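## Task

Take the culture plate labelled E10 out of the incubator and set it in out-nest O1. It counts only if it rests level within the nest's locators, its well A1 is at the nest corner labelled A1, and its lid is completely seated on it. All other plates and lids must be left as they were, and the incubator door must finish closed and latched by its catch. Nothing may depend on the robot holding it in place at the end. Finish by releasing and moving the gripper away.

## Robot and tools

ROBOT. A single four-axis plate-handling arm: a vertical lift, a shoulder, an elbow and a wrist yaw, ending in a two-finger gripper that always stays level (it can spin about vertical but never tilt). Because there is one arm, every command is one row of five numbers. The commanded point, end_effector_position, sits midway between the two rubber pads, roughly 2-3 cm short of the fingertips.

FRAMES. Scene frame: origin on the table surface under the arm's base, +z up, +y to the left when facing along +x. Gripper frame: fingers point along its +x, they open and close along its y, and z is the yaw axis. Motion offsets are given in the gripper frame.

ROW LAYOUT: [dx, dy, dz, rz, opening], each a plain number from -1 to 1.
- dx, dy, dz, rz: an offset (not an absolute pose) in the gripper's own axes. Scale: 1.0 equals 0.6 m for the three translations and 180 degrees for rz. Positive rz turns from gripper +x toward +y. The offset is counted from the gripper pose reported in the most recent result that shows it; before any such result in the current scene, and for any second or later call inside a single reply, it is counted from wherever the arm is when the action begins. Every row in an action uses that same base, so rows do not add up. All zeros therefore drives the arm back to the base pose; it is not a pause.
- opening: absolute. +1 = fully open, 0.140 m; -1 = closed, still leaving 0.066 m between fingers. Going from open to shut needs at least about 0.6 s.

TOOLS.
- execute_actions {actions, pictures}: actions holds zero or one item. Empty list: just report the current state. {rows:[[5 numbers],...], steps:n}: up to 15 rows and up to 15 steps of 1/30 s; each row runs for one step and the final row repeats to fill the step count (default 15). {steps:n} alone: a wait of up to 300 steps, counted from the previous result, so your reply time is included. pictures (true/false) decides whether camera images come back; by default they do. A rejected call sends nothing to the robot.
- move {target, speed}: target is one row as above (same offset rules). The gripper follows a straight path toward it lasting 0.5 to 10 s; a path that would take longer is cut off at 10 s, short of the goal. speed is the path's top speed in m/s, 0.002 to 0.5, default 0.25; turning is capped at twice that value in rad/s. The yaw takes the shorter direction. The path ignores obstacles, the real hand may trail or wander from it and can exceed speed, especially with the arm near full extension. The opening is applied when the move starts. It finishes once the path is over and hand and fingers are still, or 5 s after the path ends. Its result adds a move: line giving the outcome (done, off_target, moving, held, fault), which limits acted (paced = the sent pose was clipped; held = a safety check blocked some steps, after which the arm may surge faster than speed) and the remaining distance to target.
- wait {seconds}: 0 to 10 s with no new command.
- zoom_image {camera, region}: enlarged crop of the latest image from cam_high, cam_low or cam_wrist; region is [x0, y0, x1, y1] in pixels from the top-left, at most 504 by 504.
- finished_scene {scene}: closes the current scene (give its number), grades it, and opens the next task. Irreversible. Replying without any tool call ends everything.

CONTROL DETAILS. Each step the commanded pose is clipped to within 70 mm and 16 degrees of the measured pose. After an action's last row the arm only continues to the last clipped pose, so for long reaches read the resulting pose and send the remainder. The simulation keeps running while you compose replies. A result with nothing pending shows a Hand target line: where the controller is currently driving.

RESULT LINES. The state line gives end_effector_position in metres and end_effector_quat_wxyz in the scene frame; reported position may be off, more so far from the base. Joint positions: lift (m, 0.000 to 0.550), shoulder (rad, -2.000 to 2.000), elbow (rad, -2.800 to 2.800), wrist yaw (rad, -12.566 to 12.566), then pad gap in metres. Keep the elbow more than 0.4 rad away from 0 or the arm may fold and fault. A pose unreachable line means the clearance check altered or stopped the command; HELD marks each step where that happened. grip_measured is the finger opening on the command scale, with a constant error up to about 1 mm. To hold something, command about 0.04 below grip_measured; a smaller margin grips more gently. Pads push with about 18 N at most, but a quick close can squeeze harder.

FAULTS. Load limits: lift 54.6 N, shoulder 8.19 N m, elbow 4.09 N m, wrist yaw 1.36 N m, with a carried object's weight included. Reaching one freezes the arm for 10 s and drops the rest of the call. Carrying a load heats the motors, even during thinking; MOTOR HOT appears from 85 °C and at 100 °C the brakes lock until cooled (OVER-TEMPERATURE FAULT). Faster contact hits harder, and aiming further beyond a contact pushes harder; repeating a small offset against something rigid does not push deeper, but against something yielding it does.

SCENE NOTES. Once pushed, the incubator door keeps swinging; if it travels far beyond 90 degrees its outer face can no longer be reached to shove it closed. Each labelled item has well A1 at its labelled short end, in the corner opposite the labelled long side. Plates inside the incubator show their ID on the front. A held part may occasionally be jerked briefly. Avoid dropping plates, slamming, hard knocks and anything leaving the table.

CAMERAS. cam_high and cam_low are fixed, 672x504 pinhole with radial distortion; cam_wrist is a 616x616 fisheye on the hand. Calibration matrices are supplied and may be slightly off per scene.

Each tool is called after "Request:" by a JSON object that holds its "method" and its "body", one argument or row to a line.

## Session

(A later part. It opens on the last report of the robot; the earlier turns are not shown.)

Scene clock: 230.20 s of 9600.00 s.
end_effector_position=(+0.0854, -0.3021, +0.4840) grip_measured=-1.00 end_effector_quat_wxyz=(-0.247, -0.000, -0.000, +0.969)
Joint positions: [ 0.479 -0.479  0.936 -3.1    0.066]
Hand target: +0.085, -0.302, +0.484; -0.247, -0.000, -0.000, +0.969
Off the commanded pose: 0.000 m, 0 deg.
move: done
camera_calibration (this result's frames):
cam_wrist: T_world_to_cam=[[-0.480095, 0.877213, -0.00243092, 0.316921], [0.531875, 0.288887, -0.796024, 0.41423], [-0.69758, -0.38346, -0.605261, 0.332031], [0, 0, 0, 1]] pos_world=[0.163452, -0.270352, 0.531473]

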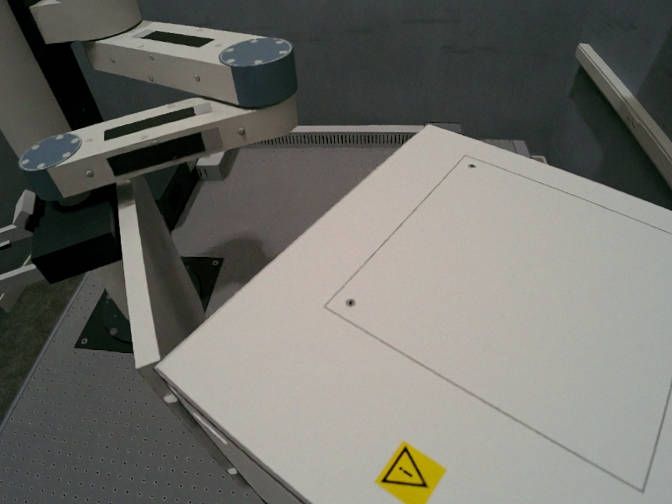

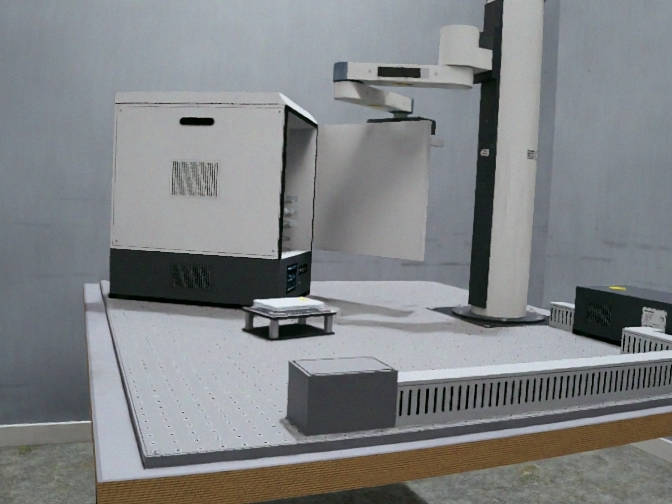

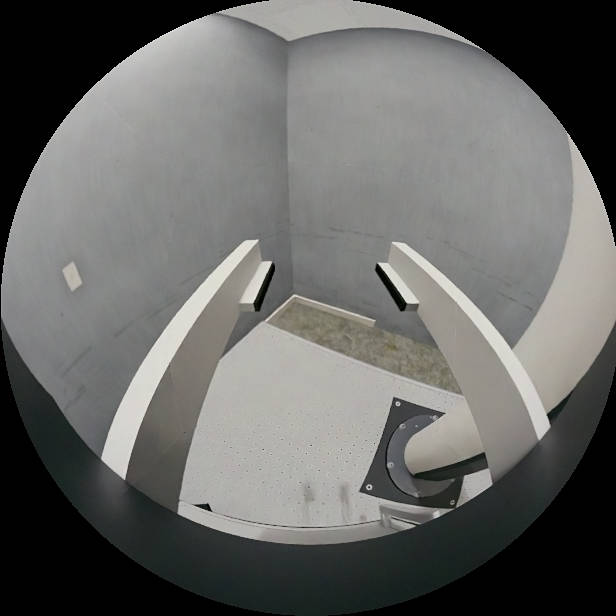

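The door is moving with the gripper. Continue.

Request:
{"method": "move", "body": {
  "target": [-0.1678, -0.085, 0, -0.1111, -1],
  "speed": 0.07
}}

Request:
{"method": "move", "body": {
  "target": [-0.1678, -0.085, 0, -0.1111, -1],
  "speed": 0.07
}}

Scene clock: 234.70 s of 9600.00 s.
end_effector_position=(+0.1493, -0.2092, +0.4840) grip_measured=-1.00 end_effector_quat_wxyz=(-0.076, -0.000, -0.000, +0.997)
Joint positions: [ 0.479 -0.055  0.858 -3.792  0.066]
Hand target: +0.149, -0.209, +0.484; -0.075, -0.000, -0.000, +0.997
Off the commanded pose: 0.000 m, 0 deg.
move: done
camera_calibration (this result's frames):
cam_wrist: T_world_to_cam=[[-0.151767, 0.988413, -0.00243092, 0.240275], [0.598545, 0.0899463, -0.796024, 0.301814], [-0.786582, -0.122265, -0.605261, 0.480185], [0, 0, 0, 1]] pos_world=[0.233522, -0.205929, 0.531473]

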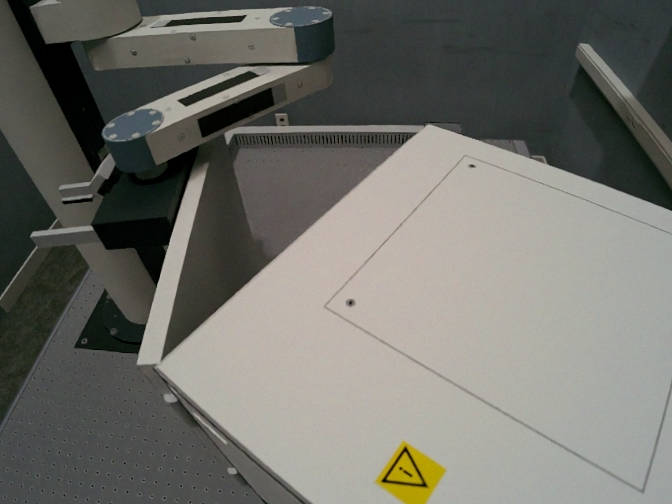

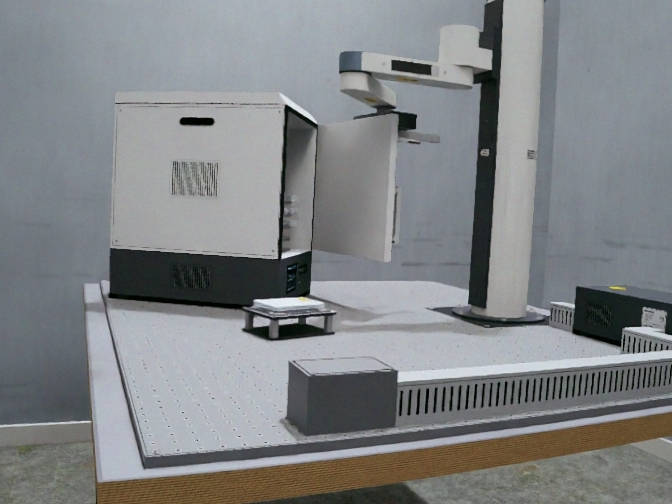

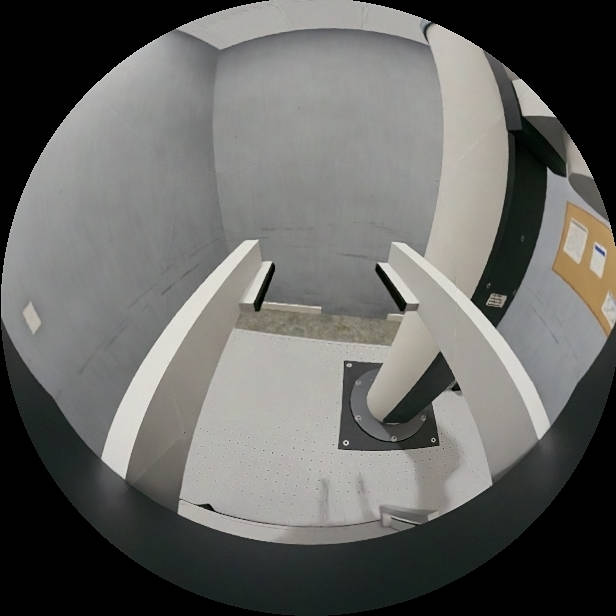

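Scene clock: 237.43 s of 9600.00 s.
end_effector_position=(+0.2411, -0.1435, +0.4840) grip_measured=-1.00 end_effector_quat_wxyz=(+0.099, -0.000, -0.000, +0.995)
Joint positions: [ 0.479  0.21   1.063 -4.612  0.066]
Hand target: +0.241, -0.144, +0.484; +0.099, -0.000, -0.000, +0.995
Off the commanded pose: 0.000 m, 0 deg.
move: done
camera_calibration (this result's frames):
cam_wrist: T_world_to_cam=[[0.195193, 0.980762, -0.00243092, 0.104594], [0.593242, -0.120041, -0.796024, 0.212107], [-0.781001, 0.153936, -0.605261, 0.598711], [0, 0, 0, 1]] pos_world=[0.321347, -0.169284, 0.531472]

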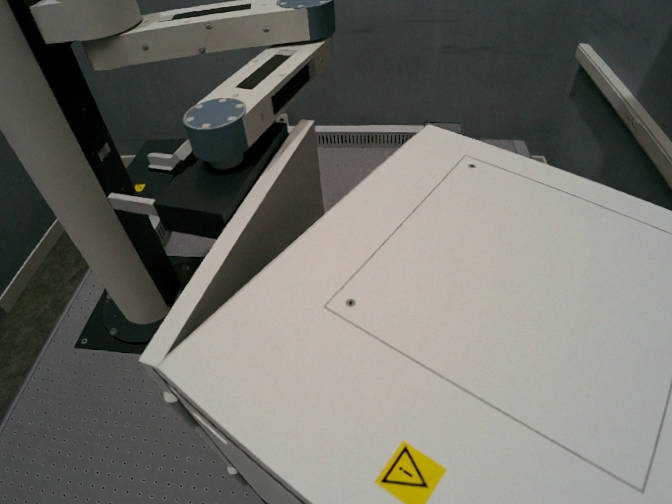

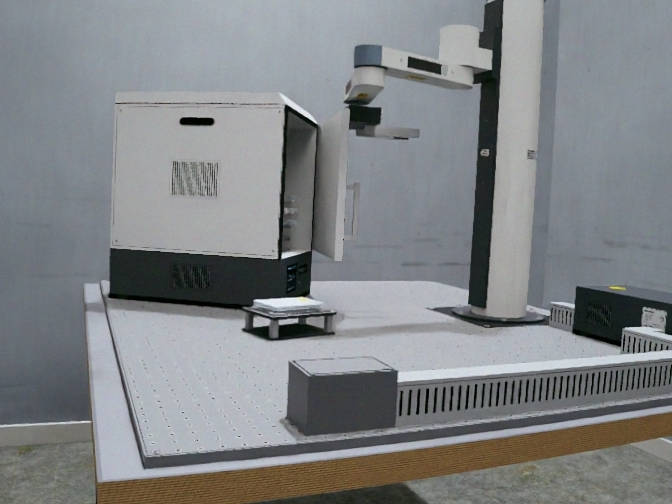

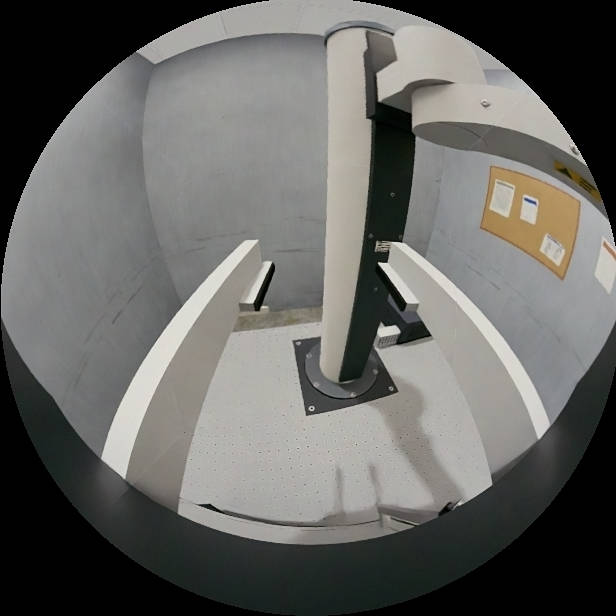

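Request:
{"method": "move", "body": {
  "target": [-0.0972, -0.0581, 0, -0.0667, -1],
  "speed": 0.045
}}

Scene clock: 241.83 s of 9600.00 s.
end_effector_position=(+0.3051, -0.1208, +0.4840) grip_measured=-1.00 end_effector_quat_wxyz=(+0.202, -0.000, -0.000, +0.979)
Joint positions: [ 0.479  0.229  1.284 -5.061  0.066]
Hand target: +0.305, -0.121, +0.484; +0.202, -0.000, -0.000, +0.979
Off the commanded pose: 0.000 m, 0 deg.
move: done
camera_calibration (this result's frames):
cam_wrist: T_world_to_cam=[[0.394772, 0.918776, -0.00243092, 0.00139915], [0.555338, -0.240719, -0.796024, 0.173853], [-0.731952, 0.312898, -0.605261, 0.649436], [0, 0, 0, 1]] pos_world=[0.378257, -0.162643, 0.531472]

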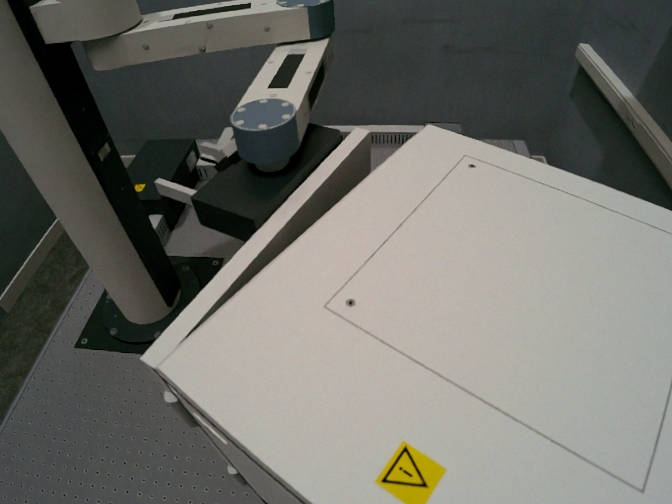

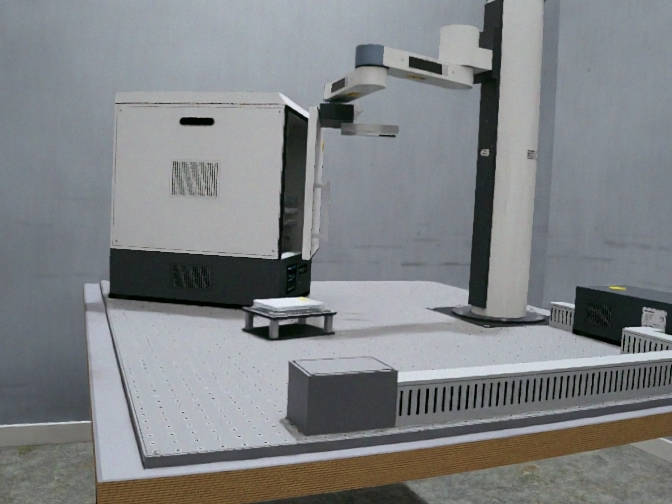

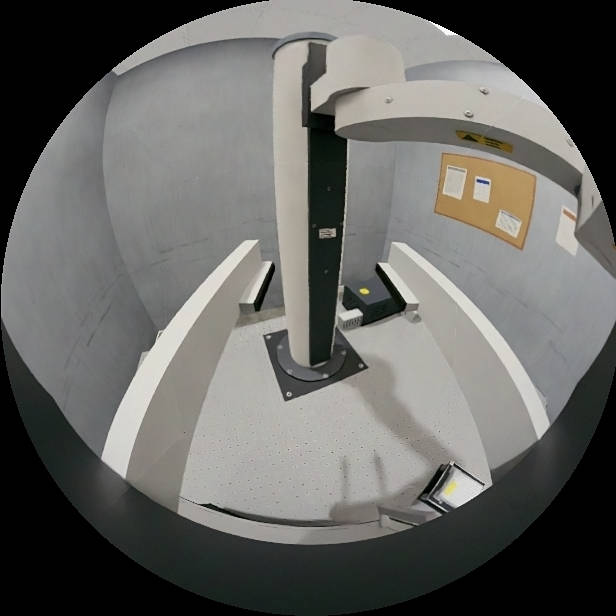

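Request:
{"method": "move", "body": {
  "target": [-0.039, -0.0267, 0, -0.0278, -1],
  "speed": 0.025
}}

Scene clock: 246.60 s of 9600.00 s.
end_effector_position=(+0.3328, -0.1150, +0.4840) grip_measured=-1.00 end_effector_quat_wxyz=(+0.246, -0.000, -0.000, +0.969)
Joint positions: [ 0.479  0.209  1.391 -5.239  0.066]
Hand target: +0.333, -0.115, +0.484; +0.245, -0.000, -0.000, +0.970
Off the commanded pose: 0.000 m, 0 deg.
move: done
camera_calibration (this result's frames):
cam_wrist: T_world_to_cam=[[0.476476, 0.879184, -0.00243092, -0.046572], [0.531217, -0.290095, -0.796024, 0.162233], [-0.700556, 0.377995, -0.605261, 0.66491], [0, 0, 0, 1]] pos_world=[0.401817, -0.163324, 0.531472]

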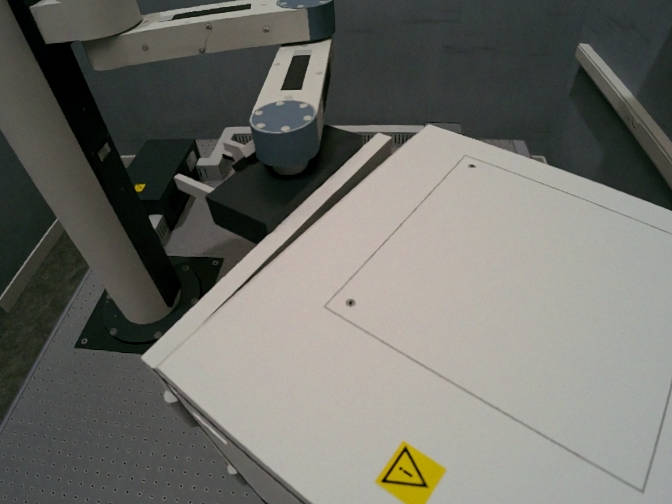

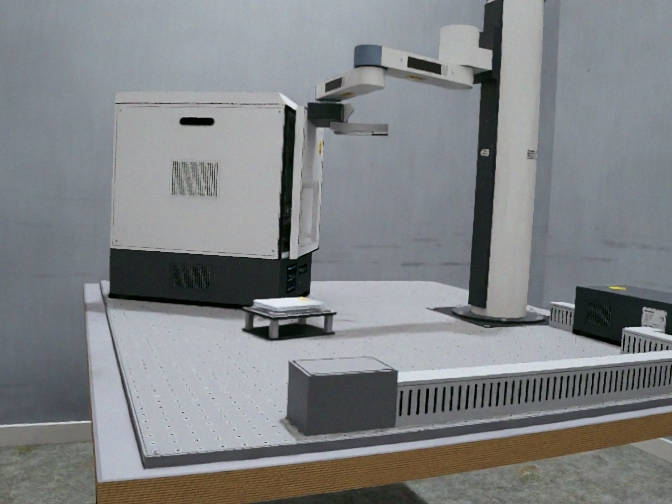

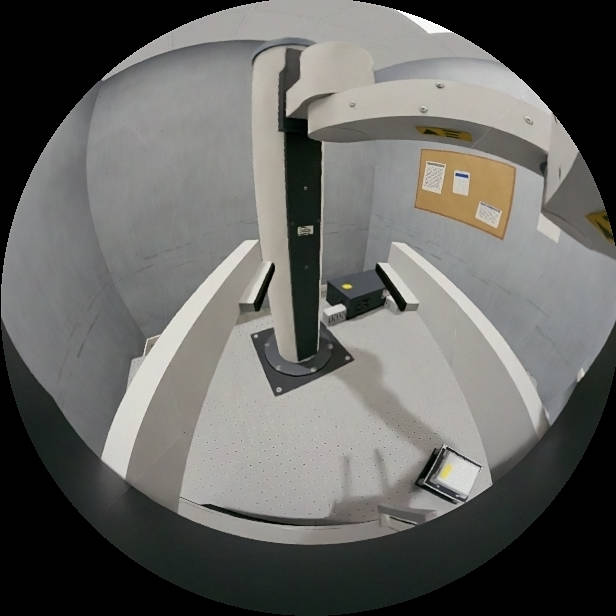

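Request:
{"method": "move", "body": {
  "target": [-0.02, -0.0164, 0, -0.0185, -1],
  "speed": 0.015
}}

Scene clock: 251.97 s of 9600.00 s.
end_effector_position=(+0.3479, -0.1122, +0.4840) grip_measured=-1.00 end_effector_quat_wxyz=(+0.273, -0.000, -0.000, +0.962)
Joint positions: [ 0.479  0.193  1.45  -5.338  0.066]
Hand target: +0.348, -0.112, +0.484; +0.274, -0.000, -0.000, +0.962
Off the commanded pose: 0.000 m, 0 deg.
After step 90, 0.20 s passed at rest.
move: done
camera_calibration (this result's frames):
cam_wrist: T_world_to_cam=[[0.524982, 0.85111, -0.00243092, -0.0762908], [0.51413, -0.3194, -0.796024, 0.157671], [-0.67828, 0.416648, -0.605261, 0.67103], [0, 0, 0, 1]] pos_world=[0.414134, -0.164292, 0.531472]

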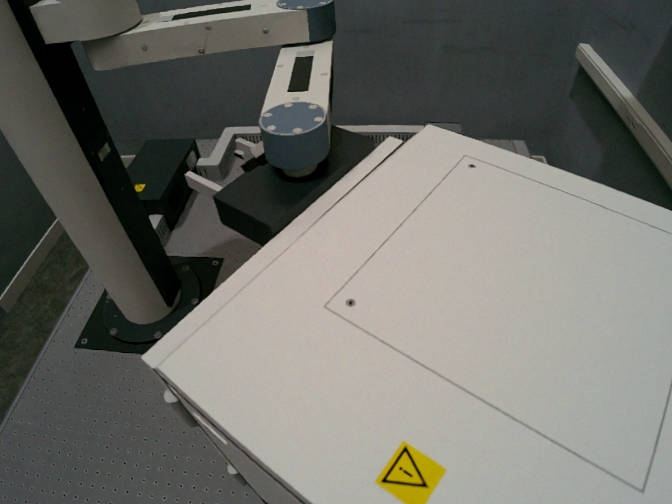

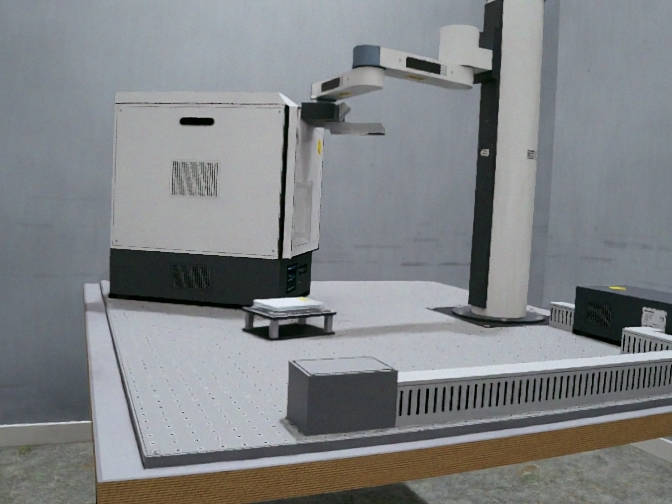

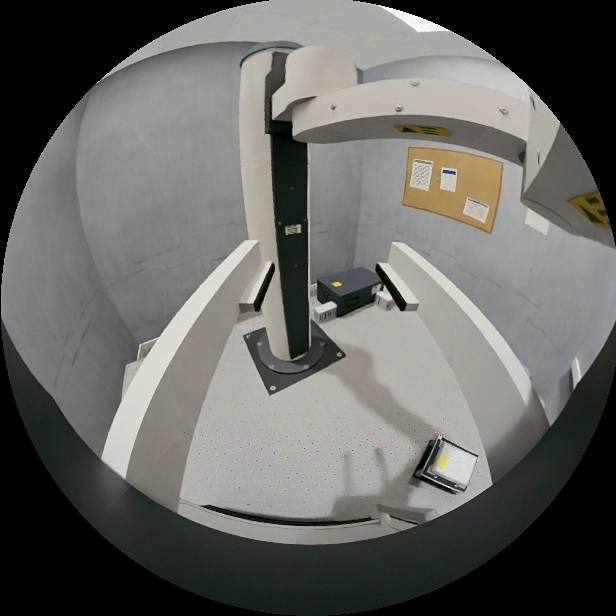

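Request:
{"method": "move", "body": {
  "target": [-0.01, -0.005, 0, -0.005, -1],
  "speed": 0.01
}}

Scene clock: 256.77 s of 9600.00 s.
end_effector_position=(+0.3537, -0.1125, +0.4840) grip_measured=-1.00 end_effector_quat_wxyz=(+0.280, -0.000, -0.000, +0.960)
Joint positions: [ 0.479  0.184  1.476 -5.37   0.066]
Hand target: +0.355, -0.113, +0.484; +0.281, -0.000, -0.000, +0.960
Off the commanded pose: 0.001 m, 0 deg.
After step 90, 0.80 s passed at rest.
move: done
camera_calibration (this result's frames):
cam_wrist: T_world_to_cam=[[0.53733, 0.843369, -0.00243092, -0.0842556], [0.509421, -0.326859, -0.796024, 0.155397], [-0.672136, 0.426489, -0.605261, 0.674059], [0, 0, 0, 1]] pos_world=[0.41917, -0.165627, 0.531476]

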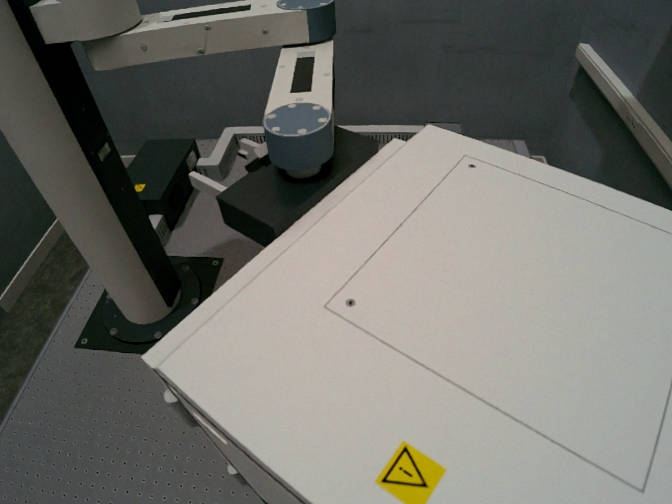

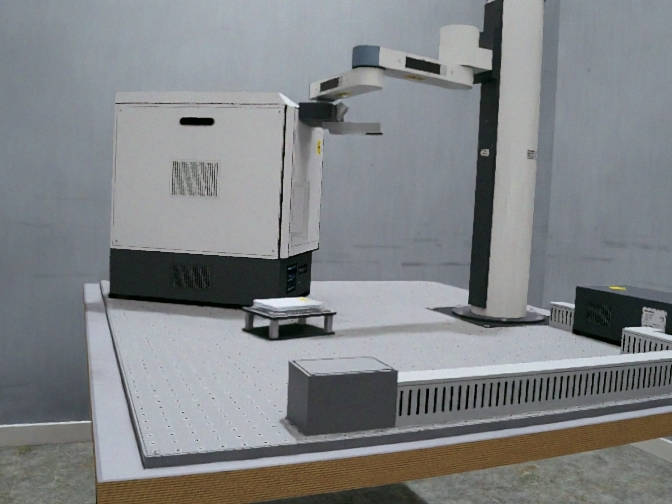

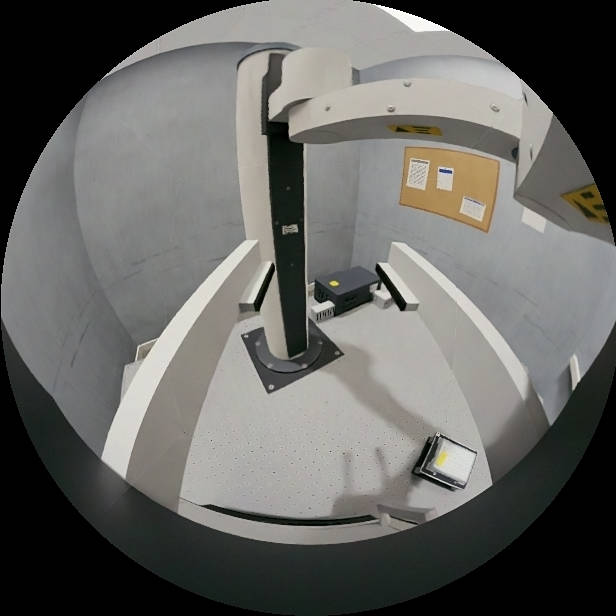

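The door is flush and hit a firm stop. Moving clear.

Request:
{"method": "move", "body": {
  "target": [0.1, 0, 0, 0, -1],
  "speed": 0.1
}}

Scene clock: 259.77 s of 9600.00 s.
end_effector_position=(+0.3031, -0.0802, +0.4840) grip_measured=-1.00 end_effector_quat_wxyz=(+0.280, -0.000, -0.000, +0.960)
Joint positions: [ 0.479  0.303  1.18  -5.193  0.066]
Hand target: +0.303, -0.080, +0.484; +0.280, -0.000, -0.000, +0.960
Off the commanded pose: 0.000 m, 0 deg.
move: done
camera_calibration (this result's frames):
cam_wrist: T_world_to_cam=[[0.537671, 0.843151, -0.00243092, -0.0844616], [0.509289, -0.327065, -0.796024, 0.191765], [-0.671963, 0.426761, -0.605261, 0.626229], [0, 0, 0, 1]] pos_world=[0.368552, -0.133317, 0.531476]

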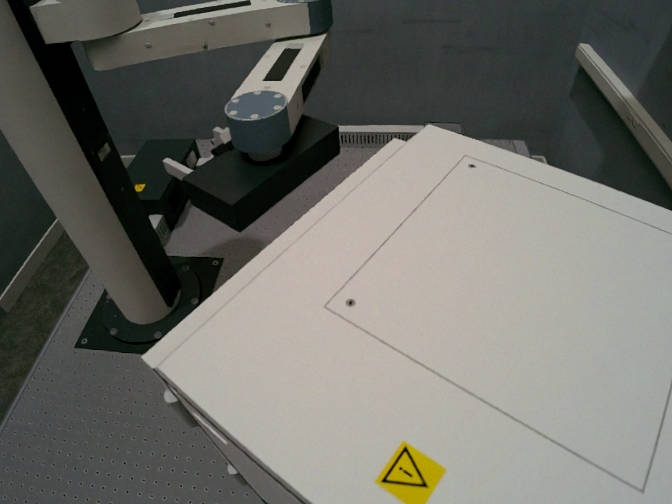

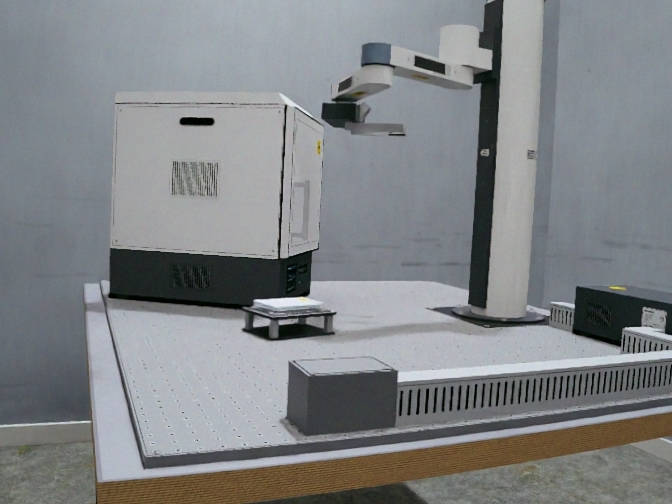

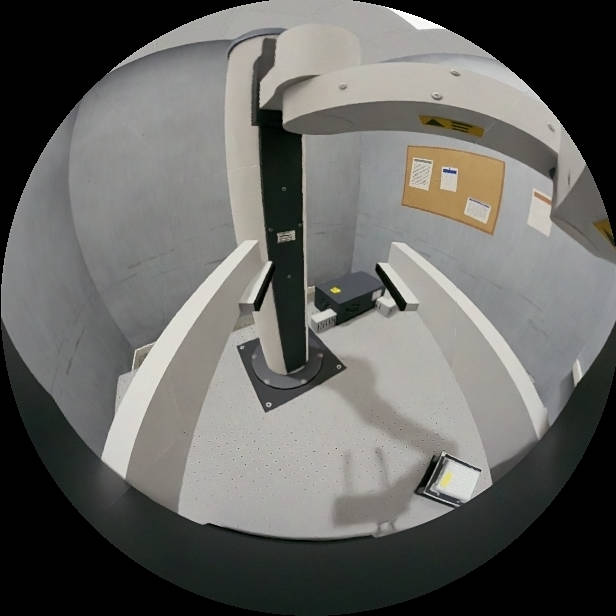

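Request:
{"method": "wait", "body": {
  "seconds": 2
}}

Request:
{"method": "zoom_image", "body": {
  "camera": "cam_low",
  "region": [220, 80, 400, 350]
}}

Scene clock: 263.37 s of 9600.00 s.
end_effector_position=(+0.3031, -0.0802, +0.4840) grip_measured=-1.00 end_effector_quat_wxyz=(+0.280, -0.000, -0.000, +0.960)
Joint positions: [ 0.479  0.303  1.18  -5.193  0.066]
Hand target: +0.303, -0.080, +0.484; +0.280, -0.000, -0.000, +0.960
Off the commanded pose: 0.000 m, 0 deg.
Steps of this call (steps 1 to 90: nothing new was sent; then 0.60 s passed at rest). Readings (end_effector_position):
1: (+0.3031, -0.0802, +0.4840)
2: (+0.3031, -0.0802, +0.4840)
4: (+0.3031, -0.0802, +0.4840)
8: (+0.3031, -0.0802, +0.4840)
90: the state above
camera_calibration (this result's frames):
cam_wrist: T_world_to_cam=[[0.537622, 0.843182, -0.00243092, -0.0844406], [0.509308, -0.327035, -0.796024, 0.191756], [-0.671988, 0.426722, -0.605261, 0.62624], [0, 0, 0, 1]] pos_world=[0.36856, -0.133321, 0.531476]

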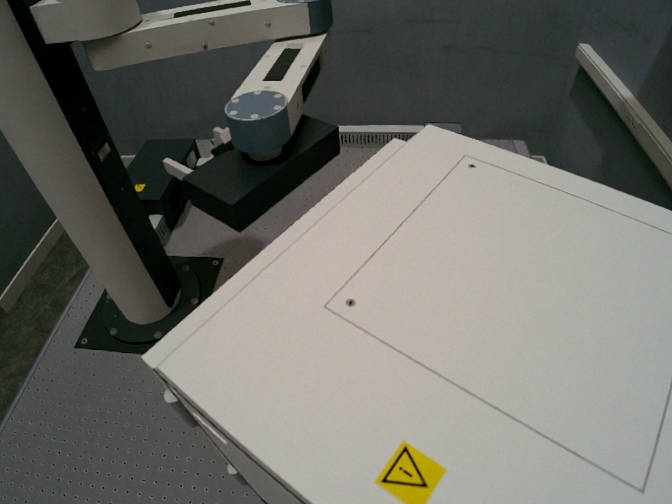

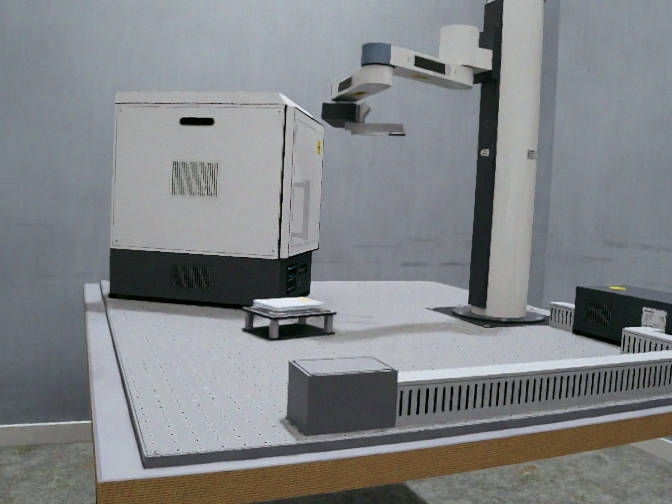

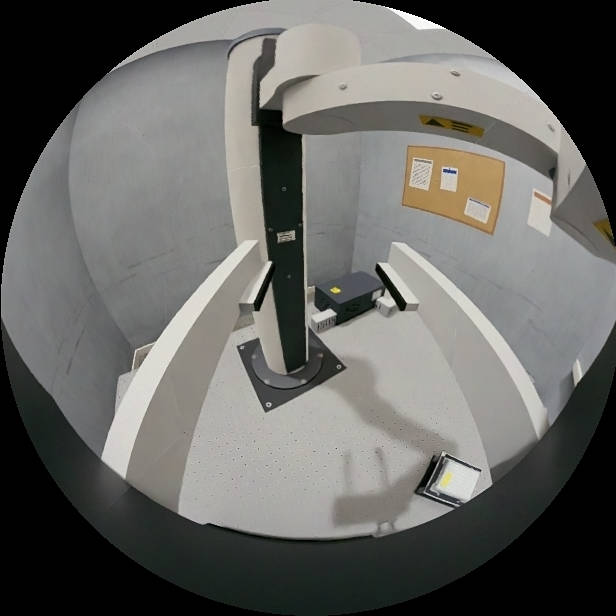

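Region (220, 80, 400, 350) of cam_low's 672x504 image, scaled by 1.867, with more detail than that image has.

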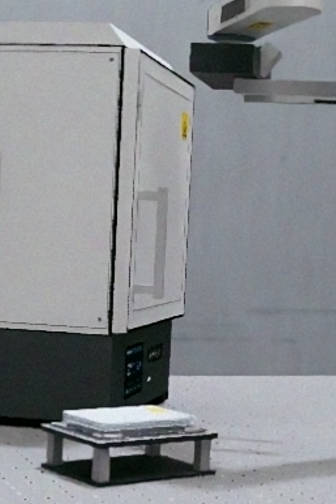

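The door stays shut and the plate sits flat in the nest.

Request:
{"method": "finished_scene", "body": {
  "scene": 2
}}

The scene is finished: the task was done.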